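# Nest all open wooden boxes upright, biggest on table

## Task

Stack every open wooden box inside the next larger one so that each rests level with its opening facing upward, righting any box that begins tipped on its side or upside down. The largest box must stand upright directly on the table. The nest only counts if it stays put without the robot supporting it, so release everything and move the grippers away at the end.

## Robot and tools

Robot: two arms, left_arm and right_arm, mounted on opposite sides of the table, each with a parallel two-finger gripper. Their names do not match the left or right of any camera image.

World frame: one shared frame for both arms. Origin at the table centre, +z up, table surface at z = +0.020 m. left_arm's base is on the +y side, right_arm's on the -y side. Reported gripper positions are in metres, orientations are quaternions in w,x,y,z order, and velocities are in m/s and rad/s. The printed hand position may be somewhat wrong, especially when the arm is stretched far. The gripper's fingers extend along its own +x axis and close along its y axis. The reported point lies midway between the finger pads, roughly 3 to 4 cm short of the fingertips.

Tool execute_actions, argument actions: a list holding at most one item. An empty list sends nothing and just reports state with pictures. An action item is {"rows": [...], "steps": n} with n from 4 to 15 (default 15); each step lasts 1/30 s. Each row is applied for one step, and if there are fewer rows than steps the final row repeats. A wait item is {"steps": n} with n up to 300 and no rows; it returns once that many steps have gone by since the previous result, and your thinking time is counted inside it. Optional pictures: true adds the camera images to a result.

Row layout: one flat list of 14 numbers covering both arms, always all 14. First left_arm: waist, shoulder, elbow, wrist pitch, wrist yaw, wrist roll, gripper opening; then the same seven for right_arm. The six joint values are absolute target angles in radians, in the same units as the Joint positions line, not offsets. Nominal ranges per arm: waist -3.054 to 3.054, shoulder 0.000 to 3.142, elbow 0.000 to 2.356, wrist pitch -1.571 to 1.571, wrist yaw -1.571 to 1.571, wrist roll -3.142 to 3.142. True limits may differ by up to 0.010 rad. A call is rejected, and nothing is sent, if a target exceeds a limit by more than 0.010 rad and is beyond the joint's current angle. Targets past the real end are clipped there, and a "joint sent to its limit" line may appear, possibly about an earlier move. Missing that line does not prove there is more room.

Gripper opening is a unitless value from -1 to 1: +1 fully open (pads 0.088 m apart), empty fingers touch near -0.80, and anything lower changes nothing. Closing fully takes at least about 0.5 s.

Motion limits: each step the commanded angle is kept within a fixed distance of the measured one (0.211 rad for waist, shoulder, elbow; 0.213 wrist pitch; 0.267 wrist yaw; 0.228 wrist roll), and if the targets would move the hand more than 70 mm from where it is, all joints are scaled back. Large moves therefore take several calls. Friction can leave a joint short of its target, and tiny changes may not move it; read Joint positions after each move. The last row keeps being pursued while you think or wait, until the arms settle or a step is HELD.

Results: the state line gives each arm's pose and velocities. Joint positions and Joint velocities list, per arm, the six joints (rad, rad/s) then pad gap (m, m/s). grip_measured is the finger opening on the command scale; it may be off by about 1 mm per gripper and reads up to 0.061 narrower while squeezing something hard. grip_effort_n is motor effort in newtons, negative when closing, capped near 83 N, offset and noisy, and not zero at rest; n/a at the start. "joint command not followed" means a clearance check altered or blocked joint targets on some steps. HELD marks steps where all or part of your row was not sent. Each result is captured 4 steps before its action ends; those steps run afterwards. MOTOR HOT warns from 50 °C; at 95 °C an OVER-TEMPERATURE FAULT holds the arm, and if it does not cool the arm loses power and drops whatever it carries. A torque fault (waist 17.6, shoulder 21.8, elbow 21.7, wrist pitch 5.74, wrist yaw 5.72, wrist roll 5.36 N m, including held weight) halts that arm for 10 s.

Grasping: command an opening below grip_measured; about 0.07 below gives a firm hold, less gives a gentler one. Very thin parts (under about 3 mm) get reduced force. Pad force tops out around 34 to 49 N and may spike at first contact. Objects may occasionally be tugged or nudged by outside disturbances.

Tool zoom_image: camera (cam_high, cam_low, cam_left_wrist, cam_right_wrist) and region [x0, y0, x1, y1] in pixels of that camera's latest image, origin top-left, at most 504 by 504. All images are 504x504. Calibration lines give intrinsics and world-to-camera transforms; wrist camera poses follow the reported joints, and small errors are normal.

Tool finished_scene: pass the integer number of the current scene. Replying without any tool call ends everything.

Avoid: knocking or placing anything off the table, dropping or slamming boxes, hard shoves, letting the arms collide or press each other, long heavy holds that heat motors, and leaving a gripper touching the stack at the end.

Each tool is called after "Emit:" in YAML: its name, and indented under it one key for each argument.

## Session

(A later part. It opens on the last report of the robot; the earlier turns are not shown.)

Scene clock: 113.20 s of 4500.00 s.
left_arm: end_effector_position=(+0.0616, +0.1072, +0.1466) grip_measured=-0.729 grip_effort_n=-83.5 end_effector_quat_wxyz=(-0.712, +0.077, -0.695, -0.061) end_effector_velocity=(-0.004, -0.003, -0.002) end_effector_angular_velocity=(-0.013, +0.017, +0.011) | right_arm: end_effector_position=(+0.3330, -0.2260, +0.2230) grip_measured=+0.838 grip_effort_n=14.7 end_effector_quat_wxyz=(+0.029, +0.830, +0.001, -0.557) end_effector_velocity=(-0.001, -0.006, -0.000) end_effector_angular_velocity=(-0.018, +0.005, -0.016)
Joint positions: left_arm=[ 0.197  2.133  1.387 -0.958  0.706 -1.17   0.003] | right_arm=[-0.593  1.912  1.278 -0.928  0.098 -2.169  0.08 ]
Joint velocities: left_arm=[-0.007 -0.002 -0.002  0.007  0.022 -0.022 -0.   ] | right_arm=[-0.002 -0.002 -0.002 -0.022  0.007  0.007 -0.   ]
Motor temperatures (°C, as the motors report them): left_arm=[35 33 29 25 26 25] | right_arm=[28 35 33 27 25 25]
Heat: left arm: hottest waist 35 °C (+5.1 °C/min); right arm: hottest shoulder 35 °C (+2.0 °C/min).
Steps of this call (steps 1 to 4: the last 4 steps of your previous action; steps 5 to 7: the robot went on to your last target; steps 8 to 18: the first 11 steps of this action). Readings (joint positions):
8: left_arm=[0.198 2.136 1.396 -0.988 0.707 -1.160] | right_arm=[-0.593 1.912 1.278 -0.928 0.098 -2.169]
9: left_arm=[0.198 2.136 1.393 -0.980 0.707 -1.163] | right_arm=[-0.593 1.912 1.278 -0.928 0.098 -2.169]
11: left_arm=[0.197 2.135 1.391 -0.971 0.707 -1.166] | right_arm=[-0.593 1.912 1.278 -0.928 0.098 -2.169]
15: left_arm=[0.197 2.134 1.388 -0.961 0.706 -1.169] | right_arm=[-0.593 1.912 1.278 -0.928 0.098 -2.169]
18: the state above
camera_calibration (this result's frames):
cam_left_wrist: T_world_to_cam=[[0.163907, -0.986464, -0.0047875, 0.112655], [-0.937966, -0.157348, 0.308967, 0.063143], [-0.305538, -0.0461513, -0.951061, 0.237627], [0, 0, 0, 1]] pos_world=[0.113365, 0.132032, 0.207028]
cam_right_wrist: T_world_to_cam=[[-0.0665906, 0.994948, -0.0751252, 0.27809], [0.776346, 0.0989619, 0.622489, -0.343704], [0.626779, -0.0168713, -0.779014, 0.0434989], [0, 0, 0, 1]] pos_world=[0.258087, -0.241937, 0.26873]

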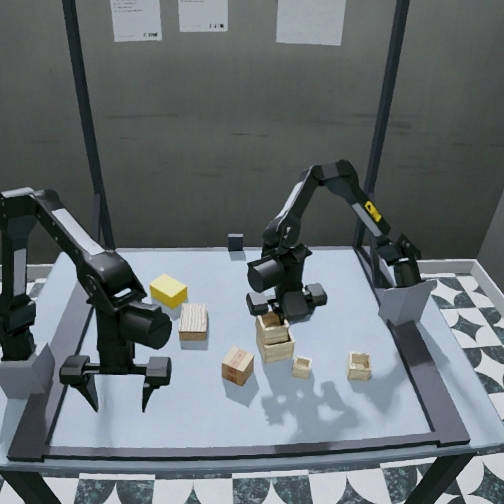

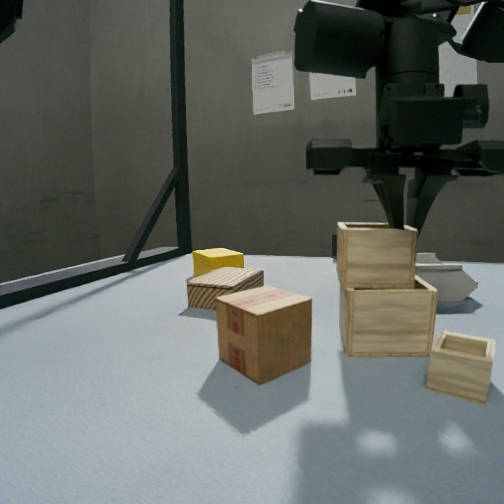

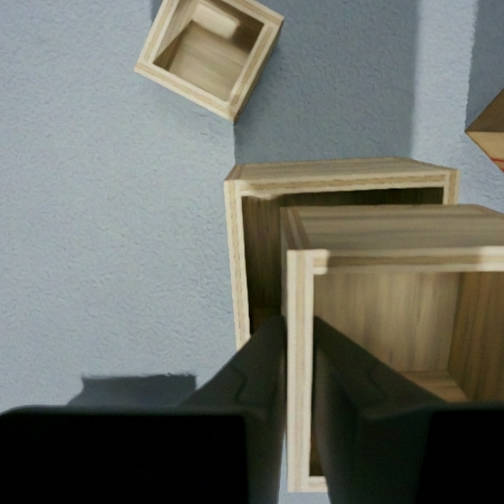

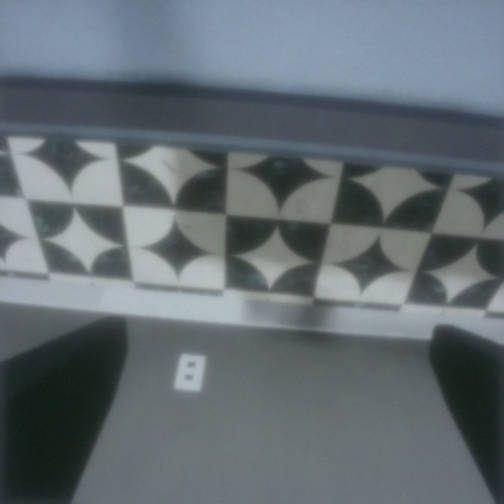

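Emit:
execute_actions:
  actions:
    - {"rows":[[0.2,2.12,1.40,-1.02,0.695,-1.15,-1,-0.593,1.912,1.278,-0.928,0.098,-2.169,0.84],[0.2,2.12,1.40,-1.02,0.695,-1.15,-1,-0.593,1.912,1.278,-0.928,0.098,-2.169,0.84],[0.2,2.12,1.40,-1.02,0.695,-1.15,-1,-0.593,1.912,1.278,-0.928,0.098,-2.169,0.84],[0.2,2.12,1.40,-1.02,0.695,-1.15,-1,-0.593,1.912,1.278,-0.928,0.098,-2.169,0.84],[0.2,2.12,1.40,-1.02,0.695,-1.15,-1,-0.593,1.912,1.278,-0.928,0.098,-2.169,0.84],[0.2,2.10,1.38,-1.026,0.695,-1.15,-1,-0.593,1.912,1.278,-0.928,0.098,-2.169,0.84]],"steps":15}
  pictures: true

Emit:
zoom_image:
  camera: "cam_left_wrist"
  region: [200,100,504,360]

Scene clock: 114.10 s of 4500.00 s.
left_arm: end_effector_position=(+0.0536, +0.1138, +0.1512) grip_measured=-0.729 grip_effort_n=-83.5 end_effector_quat_wxyz=(-0.708, +0.070, -0.698, -0.076) end_effector_velocity=(-0.008, +0.017, -0.001) end_effector_angular_velocity=(+0.037, +0.018, +0.046) | right_arm: end_effector_position=(+0.3330, -0.2260, +0.2230) grip_measured=+0.838 grip_effort_n=14.7 end_effector_quat_wxyz=(+0.029, +0.830, +0.001, -0.557) end_effector_velocity=(-0.003, -0.004, -0.001) end_effector_angular_velocity=(-0.016, +0.018, +0.000)
Joint positions: left_arm=[ 0.197  2.117  1.389 -1.018  0.699 -1.155  0.003] | right_arm=[-0.593  1.912  1.278 -0.928  0.098 -2.169  0.08 ]
Joint velocities: left_arm=[ 0.002 -0.027 -0.046 -0.037 -0.007 -0.007 -0.   ] | right_arm=[-0.002 -0.002 -0.002 -0.022 -0.007 -0.007 -0.   ]
Motor temperatures (°C, as the motors report them): left_arm=[35 33 29 25 26 25] | right_arm=[28 35 33 27 25 25]
Heat: left arm: hottest waist 35 °C (+5.1 °C/min); right arm: hottest shoulder 35 °C (+2.0 °C/min).
Steps of this call (steps 1 to 4: the last 4 steps of your previous action; steps 5 to 15: the robot went on to your last target; step 16: nothing new was sent; steps 17 to 27: the first 11 steps of this action). Readings (joint positions):
17: left_arm=[0.198 2.130 1.387 -0.958 0.707 -1.170] | right_arm=[-0.593 1.912 1.278 -0.928 0.098 -2.169]
18: left_arm=[0.198 2.128 1.390 -0.964 0.707 -1.168] | right_arm=[-0.593 1.912 1.278 -0.928 0.098 -2.169]
20: left_arm=[0.198 2.128 1.396 -0.981 0.705 -1.163] | right_arm=[-0.593 1.912 1.278 -0.928 0.098 -2.169]
24: left_arm=[0.198 2.123 1.394 -1.008 0.699 -1.156] | right_arm=[-0.593 1.912 1.278 -0.928 0.098 -2.169]
27: the state above
camera_calibration (this result's frames):
cam_left_wrist: T_world_to_cam=[[0.176038, -0.983731, -0.0358408, 0.124178], [-0.932099, -0.178286, 0.315287, 0.0563378], [-0.316548, -0.0220955, -0.948319, 0.237268], [0, 0, 0, 1]] pos_world=[0.105759, 0.137444, 0.211694]
cam_right_wrist: T_world_to_cam=[[-0.0665906, 0.994948, -0.0751252, 0.27809], [0.776346, 0.0989619, 0.622489, -0.343704], [0.626779, -0.0168713, -0.779014, 0.0434989], [0, 0, 0, 1]] pos_world=[0.258087, -0.241937, 0.26873]

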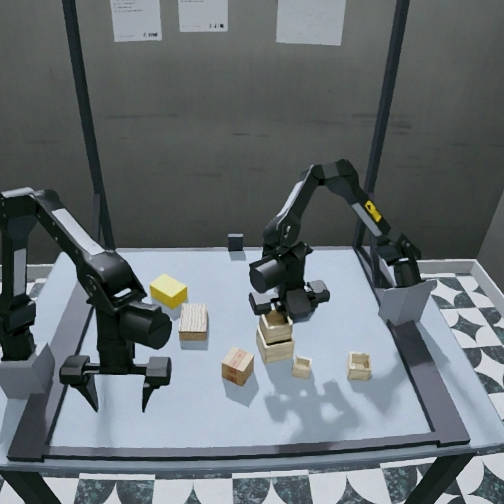

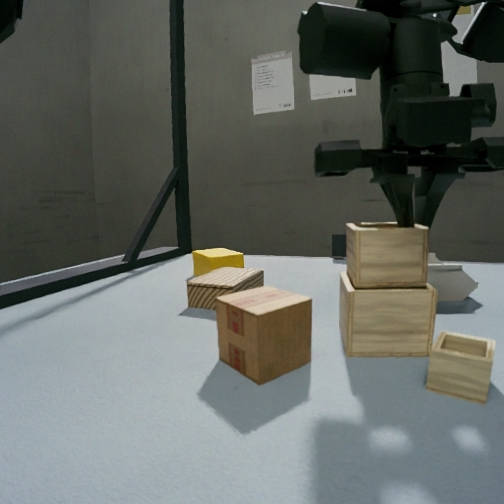

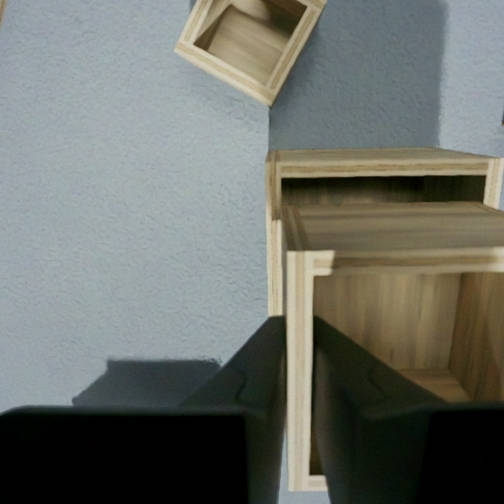

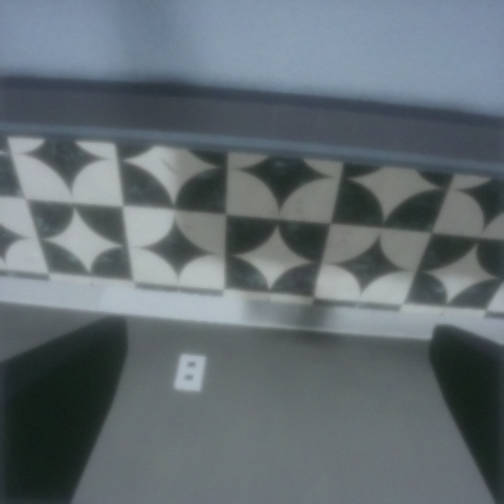

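Region (200, 100, 504, 360) of cam_left_wrist's 504x504 image, scaled by 1.658, with more detail than that image has; it fills the top 431 rows of this view, and the rest is white.

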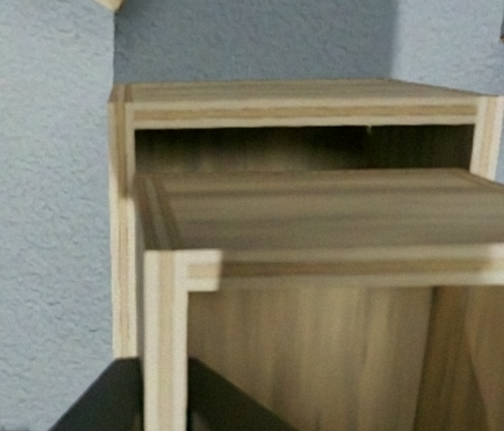

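Emit:
execute_actions:
  actions:
    - {"rows":[[0.215,2.125,1.395,-1.022,0.697,-1.15,-1,-0.593,1.912,1.278,-0.928,0.098,-2.169,0.84]],"steps":15}
  pictures: true

Emit:
zoom_image:
  camera: "cam_left_wrist"
  region: [200,100,504,360]

Scene clock: 114.63 s of 4500.00 s.
left_arm: end_effector_position=(+0.0555, +0.1157, +0.1539) grip_measured=-0.729 grip_effort_n=-83.5 end_effector_quat_wxyz=(-0.708, +0.075, -0.698, -0.078) end_effector_velocity=(+0.003, +0.001, -0.000) end_effector_angular_velocity=(+0.001, -0.008, +0.022) | right_arm: end_effector_position=(+0.3330, -0.2260, +0.2230) grip_measured=+0.838 grip_effort_n=15.1 end_effector_quat_wxyz=(+0.029, +0.830, +0.001, -0.557) end_effector_velocity=(-0.003, -0.001, -0.001) end_effector_angular_velocity=(-0.006, +0.010, +0.009)
Joint positions: left_arm=[ 0.209  2.115  1.387 -1.022  0.699 -1.153  0.003] | right_arm=[-0.593  1.912  1.278 -0.928  0.098 -2.169  0.08 ]
Joint velocities: left_arm=[ 0.002  0.002 -0.002  0.007 -0.007 -0.022  0.   ] | right_arm=[ 0.002 -0.002 -0.002 -0.007 -0.007 -0.007  0.   ]
Motor temperatures (°C, as the motors report them): left_arm=[35 33 29 25 26 25] | right_arm=[28 35 33 27 25 25]
Heat: left arm: hottest waist 35 °C (+5.0 °C/min); right arm: hottest shoulder 35 °C (+2.0 °C/min).
Steps of this call (steps 1 to 4: the last 4 steps of your previous action; step 5: the robot went on to your last target; steps 6 to 16: the first 11 steps of this action). Readings (joint positions):
6: left_arm=[0.198 2.114 1.387 -1.022 0.699 -1.153] | right_arm=[-0.593 1.912 1.278 -0.928 0.098 -2.169]
7: left_arm=[0.199 2.114 1.387 -1.022 0.699 -1.153] | right_arm=[-0.593 1.912 1.278 -0.928 0.098 -2.169]
9: left_arm=[0.202 2.114 1.387 -1.022 0.699 -1.153] | right_arm=[-0.593 1.912 1.278 -0.928 0.098 -2.169]
13: left_arm=[0.208 2.114 1.387 -1.022 0.699 -1.153] | right_arm=[-0.593 1.912 1.278 -0.928 0.098 -2.169]
16: the state above
camera_calibration (this result's frames):
cam_left_wrist: T_world_to_cam=[[0.185586, -0.982117, -0.0316928, 0.124441], [-0.93051, -0.186016, 0.315514, 0.0583996], [-0.315767, -0.0290646, -0.948391, 0.241317], [0, 0, 0, 1]] pos_world=[0.107447, 0.140092, 0.214381]
cam_right_wrist: T_world_to_cam=[[-0.0665906, 0.994948, -0.0751252, 0.27809], [0.776346, 0.0989619, 0.622489, -0.343704], [0.626779, -0.0168713, -0.779014, 0.0434989], [0, 0, 0, 1]] pos_world=[0.258087, -0.241937, 0.26873]

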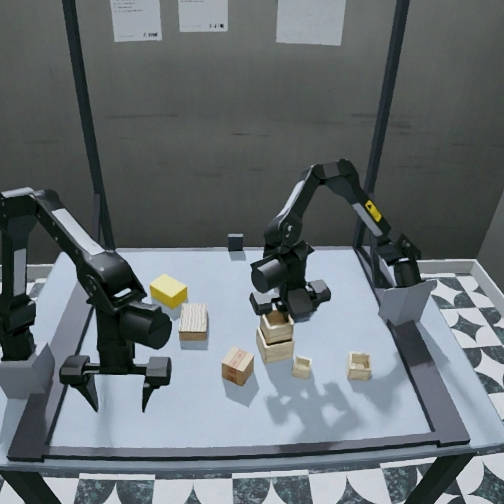

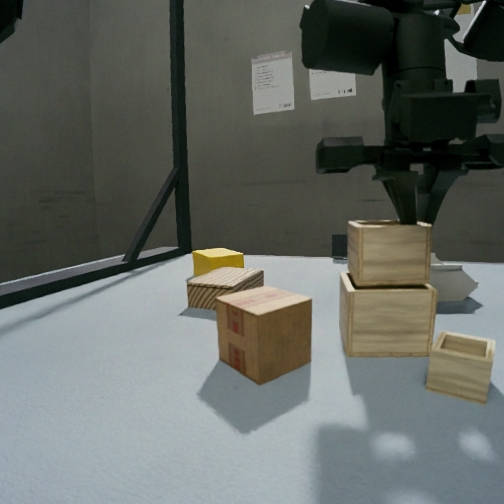

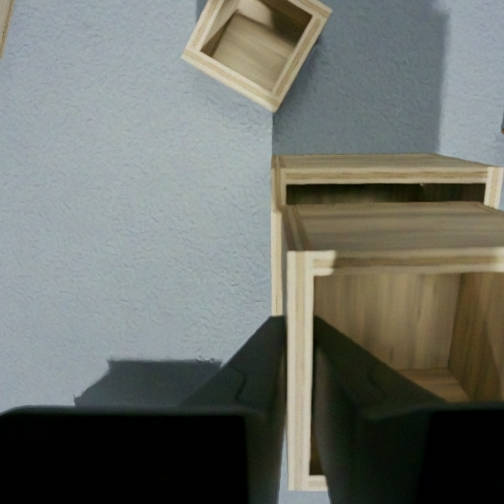

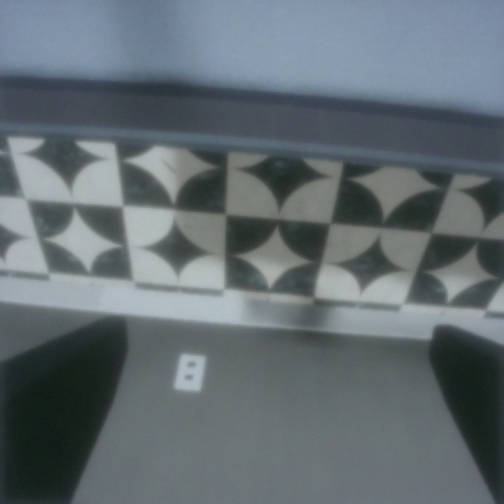

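Region (200, 100, 504, 360) of cam_left_wrist's 504x504 image, scaled by 1.658, with more detail than that image has; it fills the top 431 rows of this view, and the rest is white.

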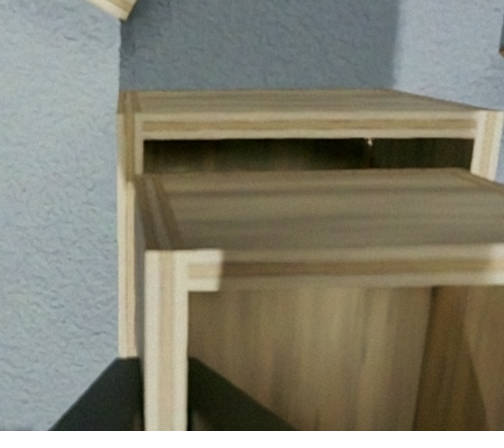

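Emit:
execute_actions:
  actions:
    - {"rows":[[0.212,2.137,1.41,-1.024,0.697,-1.153,-1,-0.593,1.912,1.278,-0.928,0.098,-2.169,0.84]],"steps":15}
  pictures: true

Emit:
zoom_image:
  camera: "cam_left_wrist"
  region: [200,100,504,360]

Scene clock: 115.23 s of 4500.00 s.
left_arm: end_effector_position=(+0.0580, +0.1132, +0.1533) grip_measured=-0.729 grip_effort_n=-83.5 end_effector_quat_wxyz=(-0.708, +0.075, -0.698, -0.078) end_effector_velocity=(+0.001, -0.002, +0.000) end_effector_angular_velocity=(-0.001, -0.011, -0.017) | right_arm: end_effector_position=(+0.3330, -0.2260, +0.2230) grip_measured=+0.838 grip_effort_n=14.7 end_effector_quat_wxyz=(+0.029, +0.830, +0.001, -0.557) end_effector_velocity=(-0.002, +0.000, +0.001) end_effector_angular_velocity=(-0.007, +0.008, +0.023)
Joint positions: left_arm=[ 0.209  2.127  1.401 -1.023  0.699 -1.153  0.003] | right_arm=[-0.593  1.912  1.278 -0.928  0.098 -2.169  0.08 ]
Joint velocities: left_arm=[-0.002 -0.002  0.002  0.007 -0.007  0.007 -0.   ] | right_arm=[ 0.002 -0.002  0.002 -0.007 -0.007 -0.022 -0.   ]
Motor temperatures (°C, as the motors report them): left_arm=[35 33 29 25 26 25] | right_arm=[28 35 33 27 25 25]
Heat: left arm: hottest waist 35 °C (+5.1 °C/min); right arm: hottest shoulder 35 °C (+2.0 °C/min).
Steps of this call (steps 1 to 4: the last 4 steps of your previous action; steps 5 to 7: the robot went on to your last target; steps 8 to 18: the first 11 steps of this action). Readings (joint positions):
8: left_arm=[0.209 2.117 1.388 -1.022 0.699 -1.153] | right_arm=[-0.593 1.912 1.278 -0.928 0.098 -2.169]
9: left_arm=[0.209 2.119 1.391 -1.023 0.699 -1.153] | right_arm=[-0.593 1.912 1.278 -0.928 0.098 -2.169]
11: left_arm=[0.209 2.123 1.396 -1.023 0.699 -1.153] | right_arm=[-0.593 1.912 1.278 -0.928 0.098 -2.169]
15: left_arm=[0.209 2.127 1.400 -1.023 0.699 -1.153] | right_arm=[-0.593 1.912 1.278 -0.928 0.098 -2.169]
18: the state above
camera_calibration (this result's frames):
cam_left_wrist: T_world_to_cam=[[0.184866, -0.982277, -0.0309151, 0.121513], [-0.930812, -0.185099, 0.315164, 0.0604113], [-0.3153, -0.029487, -0.948534, 0.241482], [0, 0, 0, 1]] pos_world=[0.109907, 0.137662, 0.213771]
cam_right_wrist: T_world_to_cam=[[-0.0665906, 0.994948, -0.0751252, 0.27809], [0.776346, 0.0989619, 0.622489, -0.343704], [0.626779, -0.0168713, -0.779014, 0.0434989], [0, 0, 0, 1]] pos_world=[0.258087, -0.241937, 0.26873]

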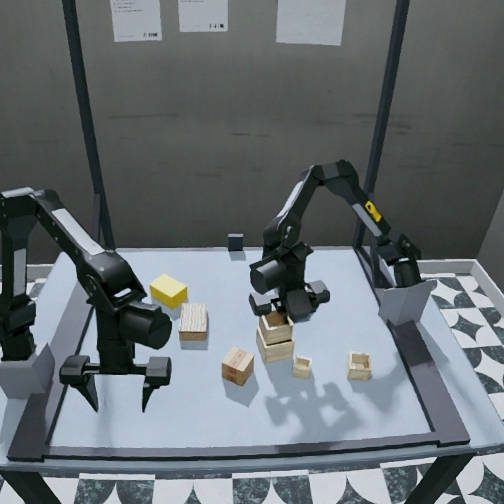

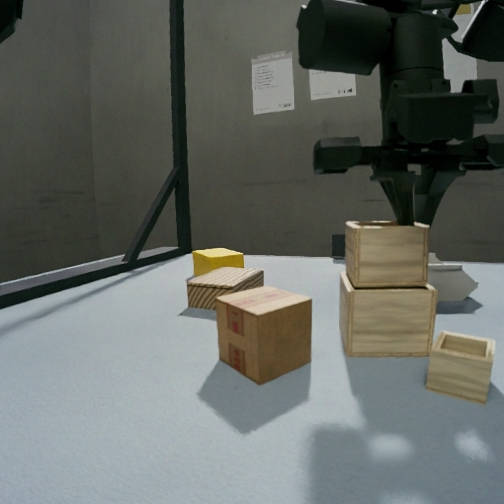

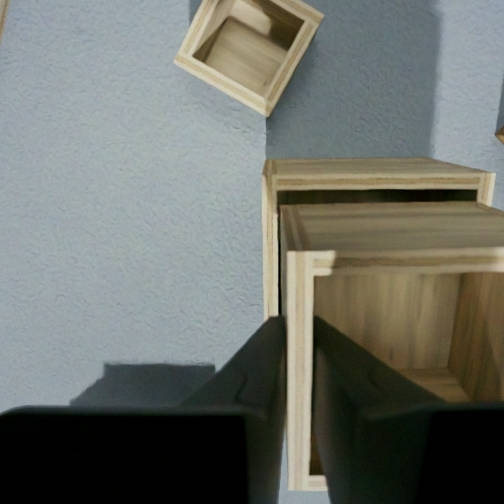

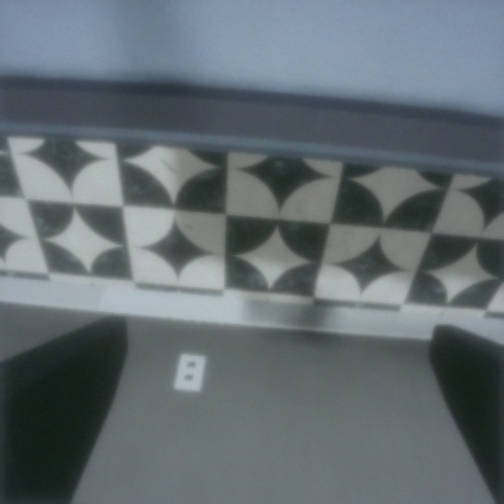

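Region (200, 100, 504, 360) of cam_left_wrist's 504x504 image, scaled by 1.658, with more detail than that image has; it fills the top 431 rows of this view, and the rest is white.

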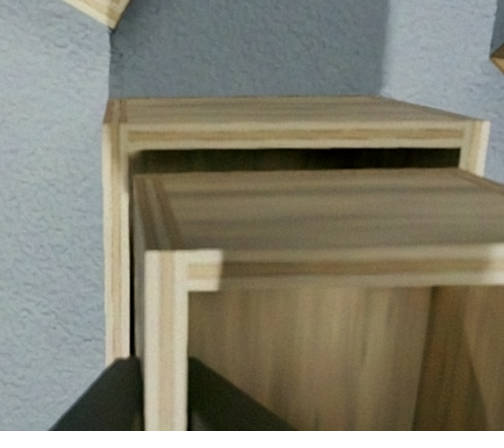

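Centred. Lower.

Emit:
execute_actions:
  actions:
    - {"rows":[[0.209,2.157,1.362,-0.97,0.697,-1.153,-1,-0.593,1.912,1.278,-0.928,0.098,-2.169,0.84]],"steps":15}
  pictures: true

Emit:
zoom_image:
  camera: "cam_left_wrist"
  region: [200,100,504,360]

Scene clock: 115.73 s of 4500.00 s.
left_arm: end_effector_position=(+0.0643, +0.1145, +0.1480) grip_measured=-0.729 grip_effort_n=-83.5 end_effector_quat_wxyz=(-0.709, +0.078, -0.697, -0.070) end_effector_velocity=(+0.001, -0.000, -0.001) end_effector_angular_velocity=(-0.004, -0.013, -0.020) | right_arm: end_effector_position=(+0.3330, -0.2260, +0.2230) grip_measured=+0.838 grip_effort_n=15.1 end_effector_quat_wxyz=(+0.029, +0.830, +0.001, -0.557) end_effector_velocity=(-0.002, +0.002, -0.001) end_effector_angular_velocity=(+0.026, +0.014, -0.017)
Joint positions: left_arm=[ 0.213  2.136  1.377 -0.975  0.705 -1.153  0.003] | right_arm=[-0.593  1.912  1.278 -0.928  0.098 -2.169  0.08 ]
Joint velocities: left_arm=[-0.002 -0.007 -0.012  0.022 -0.007  0.007 -0.   ] | right_arm=[-0.002 -0.002 -0.002  0.007 -0.022  0.022 -0.   ]
Motor temperatures (°C, as the motors report them): left_arm=[35 33 29 25 26 25] | right_arm=[28 35 33 27 25 25]
Heat: left arm: hottest waist 35 °C (+5.0 °C/min); right arm: hottest shoulder 35 °C (+2.0 °C/min).
Steps of this call (steps 1 to 4: the last 4 steps of your previous action; steps 5 to 15: the first 11 steps of this action). Readings (joint positions):
5: left_arm=[0.209 2.129 1.400 -1.020 0.699 -1.153] | right_arm=[-0.593 1.912 1.278 -0.928 0.098 -2.169]
6: left_arm=[0.209 2.130 1.395 -1.008 0.699 -1.153] | right_arm=[-0.593 1.912 1.278 -0.928 0.098 -2.169]
8: left_arm=[0.210 2.135 1.387 -0.992 0.701 -1.153] | right_arm=[-0.593 1.912 1.278 -0.928 0.098 -2.169]
12: left_arm=[0.213 2.136 1.379 -0.979 0.704 -1.153] | right_arm=[-0.593 1.912 1.278 -0.928 0.098 -2.169]
15: the state above
camera_calibration (this result's frames):
cam_left_wrist: T_world_to_cam=[[0.178027, -0.98391, -0.0150846, 0.119711], [-0.933132, -0.173666, 0.314809, 0.0670919], [-0.312363, -0.0419686, -0.949035, 0.239814], [0, 0, 0, 1]] pos_world=[0.116203, 0.139502, 0.208276]
cam_right_wrist: T_world_to_cam=[[-0.0665906, 0.994948, -0.0751252, 0.27809], [0.776346, 0.0989619, 0.622489, -0.343704], [0.626779, -0.0168713, -0.779014, 0.0434989], [0, 0, 0, 1]] pos_world=[0.258087, -0.241937, 0.26873]

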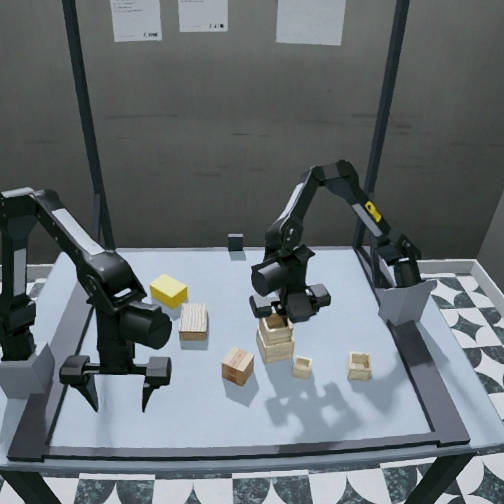

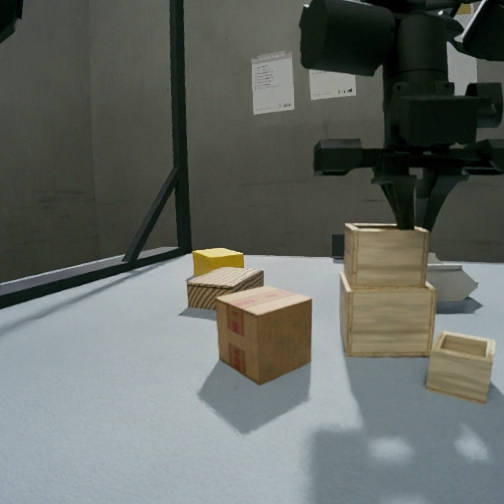

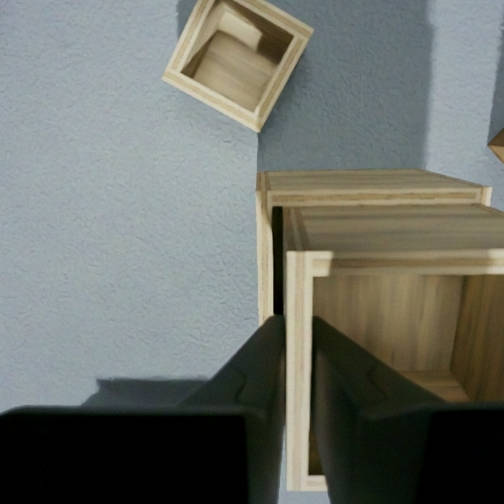

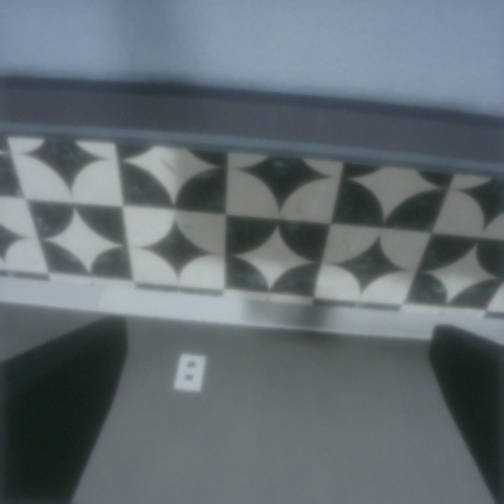

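Region (200, 100, 504, 360) of cam_left_wrist's 504x504 image, scaled by 1.658, with more detail than that image has; it fills the top 431 rows of this view, and the rest is white.

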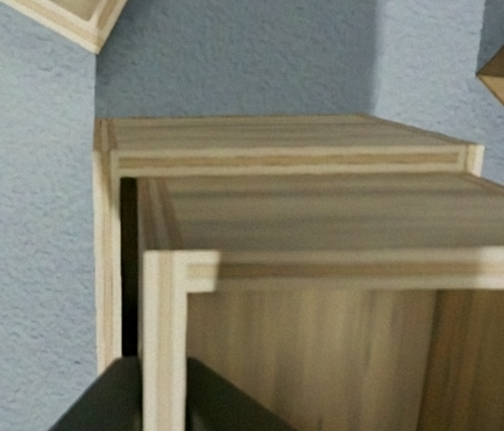

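Emit:
execute_actions:
  actions:
    - {"rows":[[0.16,2.14,1.39,-1.0,0.698,-1.16,-1,-0.593,1.912,1.278,-0.928,0.098,-2.169,0.84]],"steps":15}
  pictures: true

Emit:
zoom_image:
  camera: "cam_left_wrist"
  region: [200,100,504,360]

Scene clock: 116.27 s of 4500.00 s.
left_arm: end_effector_position=(+0.0611, +0.1123, +0.1477) grip_measured=-0.729 grip_effort_n=-83.5 end_effector_quat_wxyz=(-0.712, +0.073, -0.694, -0.075) end_effector_velocity=(-0.002, +0.001, +0.001) end_effector_angular_velocity=(+0.022, -0.013, +0.007) | right_arm: end_effector_position=(+0.3330, -0.2260, +0.2230) grip_measured=+0.838 grip_effort_n=15.1 end_effector_quat_wxyz=(+0.029, +0.830, +0.001, -0.557) end_effector_velocity=(-0.001, -0.002, -0.000) end_effector_angular_velocity=(-0.004, +0.010, +0.004)
Joint positions: left_arm=[ 0.2    2.136  1.393 -0.992  0.692 -1.161  0.003] | right_arm=[-0.593  1.912  1.278 -0.928  0.098 -2.169  0.08 ]
Joint velocities: left_arm=[-0.007 -0.002  0.012 -0.022 -0.022 -0.007 -0.   ] | right_arm=[-0.002 -0.002 -0.002 -0.007 -0.007 -0.007 -0.   ]
Motor temperatures (°C, as the motors report them): left_arm=[35 33 29 25 26 25] | right_arm=[28 35 33 27 25 25]
Heat: left arm: hottest waist 35 °C (+5.1 °C/min); right arm: hottest shoulder 35 °C (+2.0 °C/min).
Steps of this call (steps 1 to 4: the last 4 steps of your previous action; step 5: the robot went on to your last target; steps 6 to 16: the first 11 steps of this action). Readings (joint positions):
6: left_arm=[0.213 2.136 1.376 -0.974 0.705 -1.153] | right_arm=[-0.593 1.912 1.278 -0.928 0.098 -2.169]
7: left_arm=[0.209 2.136 1.378 -0.978 0.705 -1.153] | right_arm=[-0.593 1.912 1.278 -0.928 0.098 -2.169]
9: left_arm=[0.204 2.136 1.385 -0.983 0.696 -1.157] | right_arm=[-0.593 1.912 1.278 -0.928 0.098 -2.169]
13: left_arm=[0.201 2.136 1.391 -0.991 0.693 -1.161] | right_arm=[-0.593 1.912 1.278 -0.928 0.098 -2.169]
16: the state above
camera_calibration (this result's frames):
cam_left_wrist: T_world_to_cam=[[0.17824, -0.983541, -0.029624, 0.120239], [-0.935176, -0.178686, 0.305805, 0.0658618], [-0.306065, -0.0268029, -0.951633, 0.236729], [0, 0, 0, 1]] pos_world=[0.112616, 0.136374, 0.2087]
cam_right_wrist: T_world_to_cam=[[-0.0665906, 0.994948, -0.0751252, 0.27809], [0.776346, 0.0989619, 0.622489, -0.343704], [0.626779, -0.0168713, -0.779014, 0.0434989], [0, 0, 0, 1]] pos_world=[0.258087, -0.241937, 0.26873]

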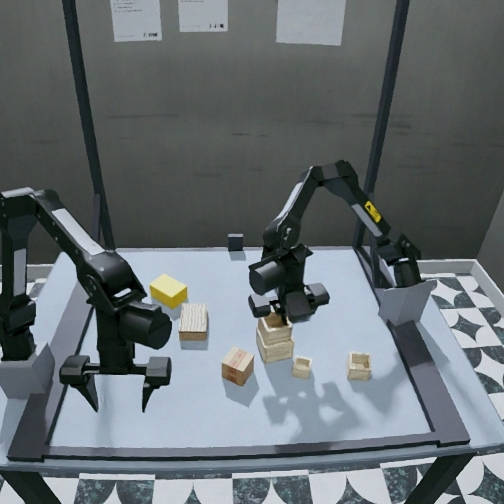

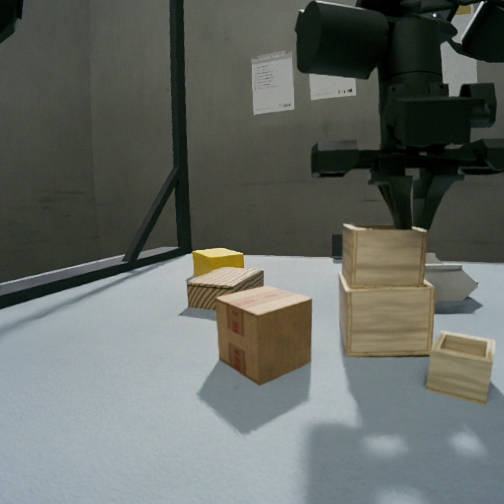

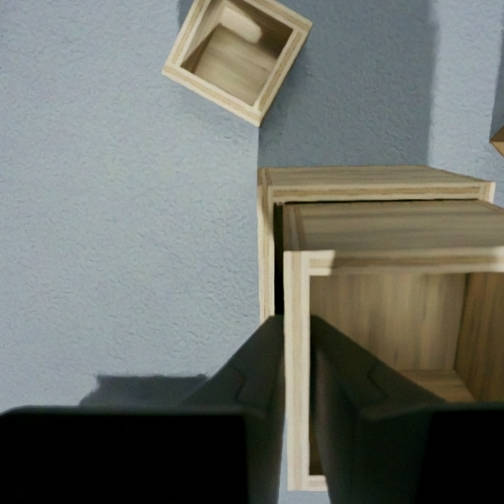

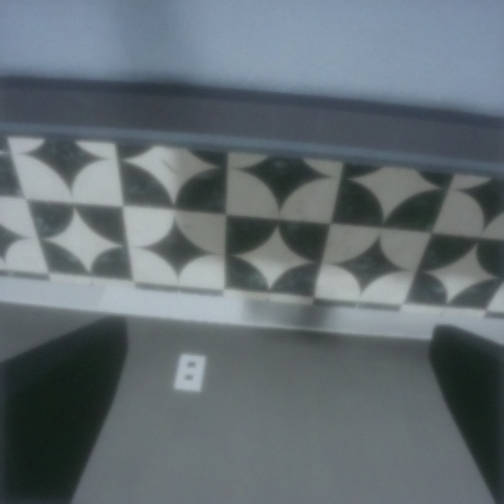

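Region (200, 100, 504, 360) of cam_left_wrist's 504x504 image, scaled by 1.658, with more detail than that image has; it fills the top 431 rows of this view, and the rest is white.

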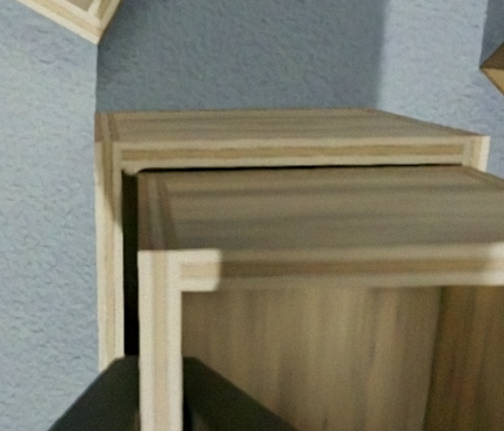

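Now descend with more waist.

Emit:
execute_actions:
  actions:
    - {"rows":[[0.14,2.14,1.39,-1.0,0.698,-1.17,-1,-0.593,1.912,1.278,-0.928,0.098,-2.169,0.84],[0.14,2.14,1.39,-1.0,0.698,-1.17,-1,-0.593,1.912,1.278,-0.928,0.098,-2.169,0.84],[0.14,2.14,1.39,-1.0,0.698,-1.17,-1,-0.593,1.912,1.278,-0.928,0.098,-2.169,0.84],[0.14,2.14,1.39,-1.0,0.698,-1.17,-1,-0.593,1.912,1.278,-0.928,0.098,-2.169,0.84],[0.14,2.16,1.36,-0.95,0.70,-1.17,-1,-0.593,1.912,1.278,-0.928,0.098,-2.169,0.84]],"steps":15}
  pictures: true

Emit:
zoom_image:
  camera: "cam_left_wrist"
  region: [200,100,504,360]

Scene clock: 116.77 s of 4500.00 s.
left_arm: end_effector_position=(+0.0626, +0.1074, +0.1443) grip_measured=-0.727 grip_effort_n=-83.5 end_effector_quat_wxyz=(-0.717, +0.072, -0.690, -0.062) end_effector_velocity=(+0.006, -0.009, -0.005) end_effector_angular_velocity=(-0.047, -0.025, -0.033) | right_arm: end_effector_position=(+0.3330, -0.2260, +0.2230) grip_measured=+0.838 grip_effort_n=14.7 end_effector_quat_wxyz=(+0.029, +0.830, +0.001, -0.557) end_effector_velocity=(+0.000, +0.001, +0.000) end_effector_angular_velocity=(+0.008, +0.003, +0.008)
Joint positions: left_arm=[ 0.19   2.135  1.386 -0.951  0.691 -1.173  0.003] | right_arm=[-0.593  1.912  1.278 -0.928  0.098 -2.169  0.08 ]
Joint velocities: left_arm=[-0.007 -0.002 -0.022  0.095  0.007 -0.022 -0.   ] | right_arm=[-0.002 -0.002 -0.002  0.007 -0.007 -0.007 -0.   ]
Motor temperatures (°C, as the motors report them): left_arm=[35 33 29 25 26 25] | right_arm=[28 35 33 27 25 25]
Heat: left arm: hottest waist 35 °C (+5.0 °C/min); right arm: hottest shoulder 35 °C (+2.0 °C/min).
Steps of this call (steps 1 to 4: the last 4 steps of your previous action; steps 5 to 15: the first 11 steps of this action). Readings (joint positions):
5: left_arm=[0.199 2.136 1.394 -0.993 0.691 -1.163] | right_arm=[-0.593 1.912 1.278 -0.928 0.098 -2.169]
6: left_arm=[0.197 2.136 1.394 -0.993 0.690 -1.165] | right_arm=[-0.593 1.912 1.278 -0.928 0.098 -2.169]
8: left_arm=[0.194 2.135 1.396 -0.993 0.688 -1.170] | right_arm=[-0.593 1.912 1.278 -0.928 0.098 -2.169]
12: left_arm=[0.191 2.135 1.390 -0.962 0.690 -1.172] | right_arm=[-0.593 1.912 1.278 -0.928 0.098 -2.169]
15: the state above
camera_calibration (this result's frames):
cam_left_wrist: T_world_to_cam=[[0.15897, -0.987203, -0.0126134, 0.11415], [-0.942808, -0.155588, 0.294798, 0.0669678], [-0.292988, -0.0349721, -0.955476, 0.234456], [0, 0, 0, 1]] pos_world=[0.113684, 0.131308, 0.205715]
cam_right_wrist: T_world_to_cam=[[-0.0665906, 0.994948, -0.0751252, 0.27809], [0.776346, 0.0989619, 0.622489, -0.343704], [0.626779, -0.0168713, -0.779014, 0.0434989], [0, 0, 0, 1]] pos_world=[0.258087, -0.241937, 0.26873]

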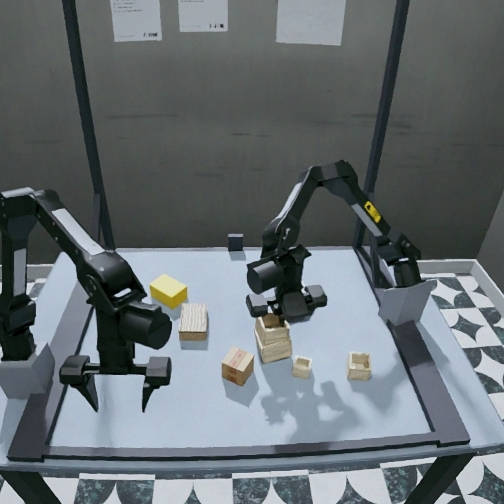

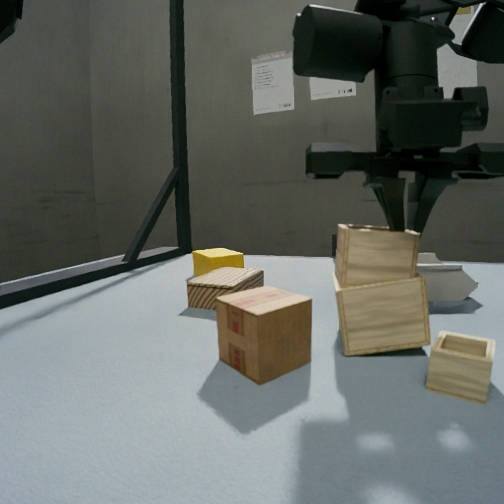

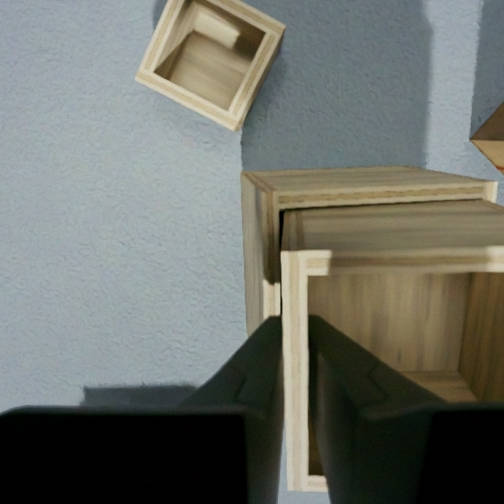

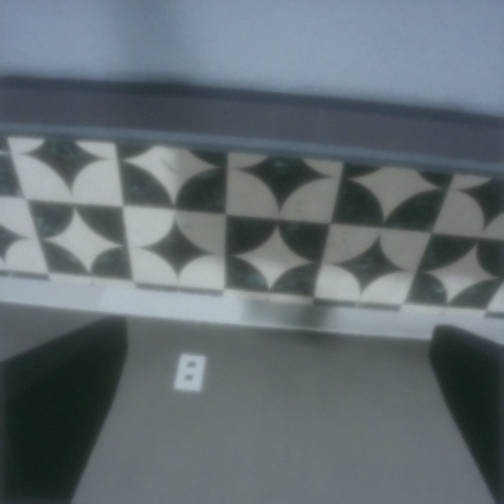

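Region (200, 100, 504, 360) of cam_left_wrist's 504x504 image, scaled by 1.658, with more detail than that image has; it fills the top 431 rows of this view, and the rest is white.

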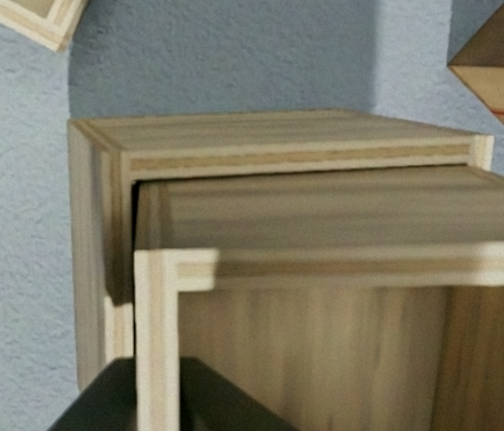

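Emit:
execute_actions:
  actions:
    - {"rows":[[0.165,2.12,1.395,-1.01,0.695,-1.17,-1,-0.593,1.912,1.278,-0.928,0.098,-2.169,0.84]],"steps":15}
  pictures: true

Emit:
zoom_image:
  camera: "cam_left_wrist"
  region: [200,100,504,360]

Scene clock: 117.33 s of 4500.00 s.
left_arm: end_effector_position=(+0.0574, +0.1117, +0.1493) grip_measured=-0.727 grip_effort_n=-83.5 end_effector_quat_wxyz=(-0.714, +0.073, -0.692, -0.078) end_effector_velocity=(-0.006, +0.003, -0.002) end_effector_angular_velocity=(+0.014, +0.017, +0.016) | right_arm: end_effector_position=(+0.3330, -0.2260, +0.2230) grip_measured=+0.838 grip_effort_n=14.7 end_effector_quat_wxyz=(+0.029, +0.830, +0.001, -0.557) end_effector_velocity=(-0.004, -0.004, -0.001) end_effector_angular_velocity=(-0.023, +0.018, +0.019)
Joint positions: left_arm=[ 0.194  2.125  1.394 -1.002  0.687 -1.173  0.003] | right_arm=[-0.593  1.912  1.278 -0.928  0.098 -2.169  0.08 ]
Joint velocities: left_arm=[-0.007 -0.002 -0.002 -0.022  0.007 -0.007 -0.   ] | right_arm=[ 0.002 -0.002 -0.002 -0.022 -0.007 -0.022  0.   ]
Motor temperatures (°C, as the motors report them): left_arm=[35 33 29 25 26 25] | right_arm=[28 35 33 27 25 25]
Heat: left arm: hottest waist 35 °C (+5.1 °C/min); right arm: hottest shoulder 35 °C (+2.0 °C/min).
Steps of this call (steps 1 to 4: the last 4 steps of your previous action; steps 5 to 6: the robot went on to your last target; steps 7 to 17: the first 11 steps of this action). Readings (joint positions):
7: left_arm=[0.190 2.134 1.385 -0.946 0.693 -1.173] | right_arm=[-0.593 1.912 1.278 -0.928 0.098 -2.169]
8: left_arm=[0.191 2.133 1.389 -0.959 0.693 -1.173] | right_arm=[-0.593 1.912 1.278 -0.928 0.098 -2.169]
10: left_arm=[0.194 2.129 1.392 -0.980 0.689 -1.173] | right_arm=[-0.593 1.912 1.278 -0.928 0.098 -2.169]
14: left_arm=[0.194 2.126 1.393 -0.997 0.687 -1.173] | right_arm=[-0.593 1.912 1.278 -0.928 0.098 -2.169]
17: the state above
camera_calibration (this result's frames):
cam_left_wrist: T_world_to_cam=[[0.18363, -0.98242, -0.0336333, 0.120538], [-0.935622, -0.185172, 0.300537, 0.06328], [-0.301481, -0.0237196, -0.953177, 0.236748], [0, 0, 0, 1]] pos_world=[0.108447, 0.135753, 0.210699]
cam_right_wrist: T_world_to_cam=[[-0.0665906, 0.994948, -0.0751252, 0.27809], [0.776346, 0.0989619, 0.622489, -0.343704], [0.626779, -0.0168713, -0.779014, 0.0434989], [0, 0, 0, 1]] pos_world=[0.258087, -0.241937, 0.26873]

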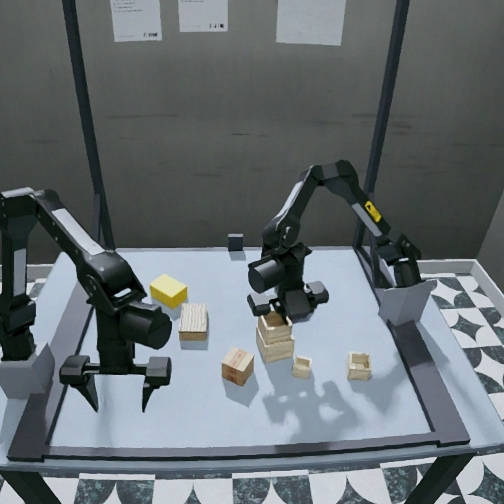

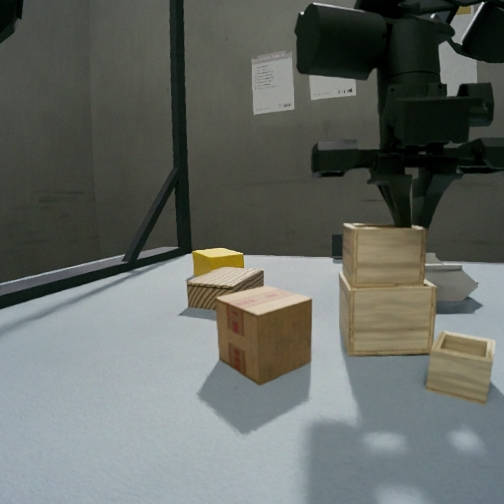

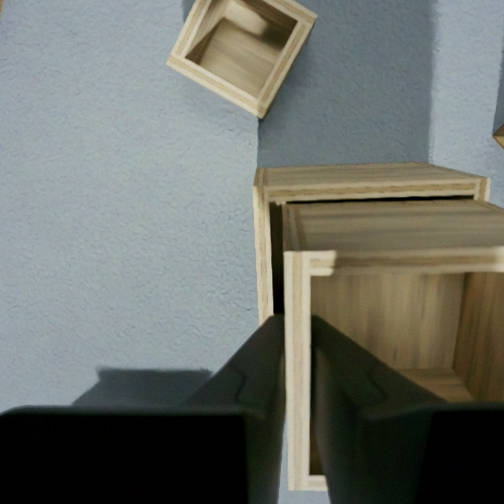

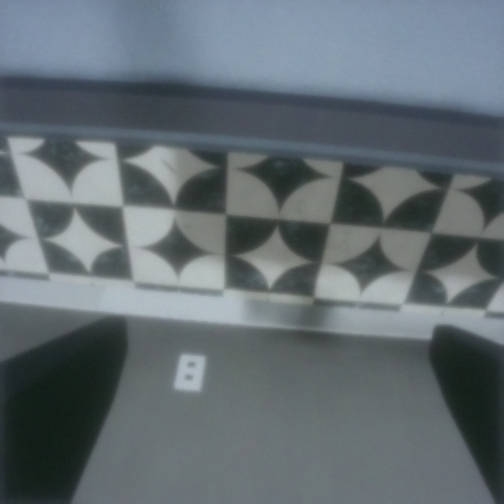

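Region (200, 100, 504, 360) of cam_left_wrist's 504x504 image, scaled by 1.658, with more detail than that image has; it fills the top 431 rows of this view, and the rest is white.

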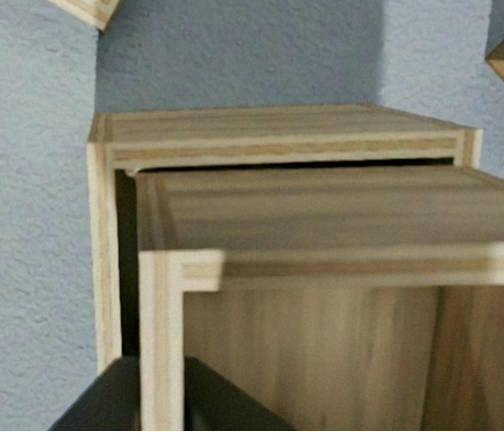

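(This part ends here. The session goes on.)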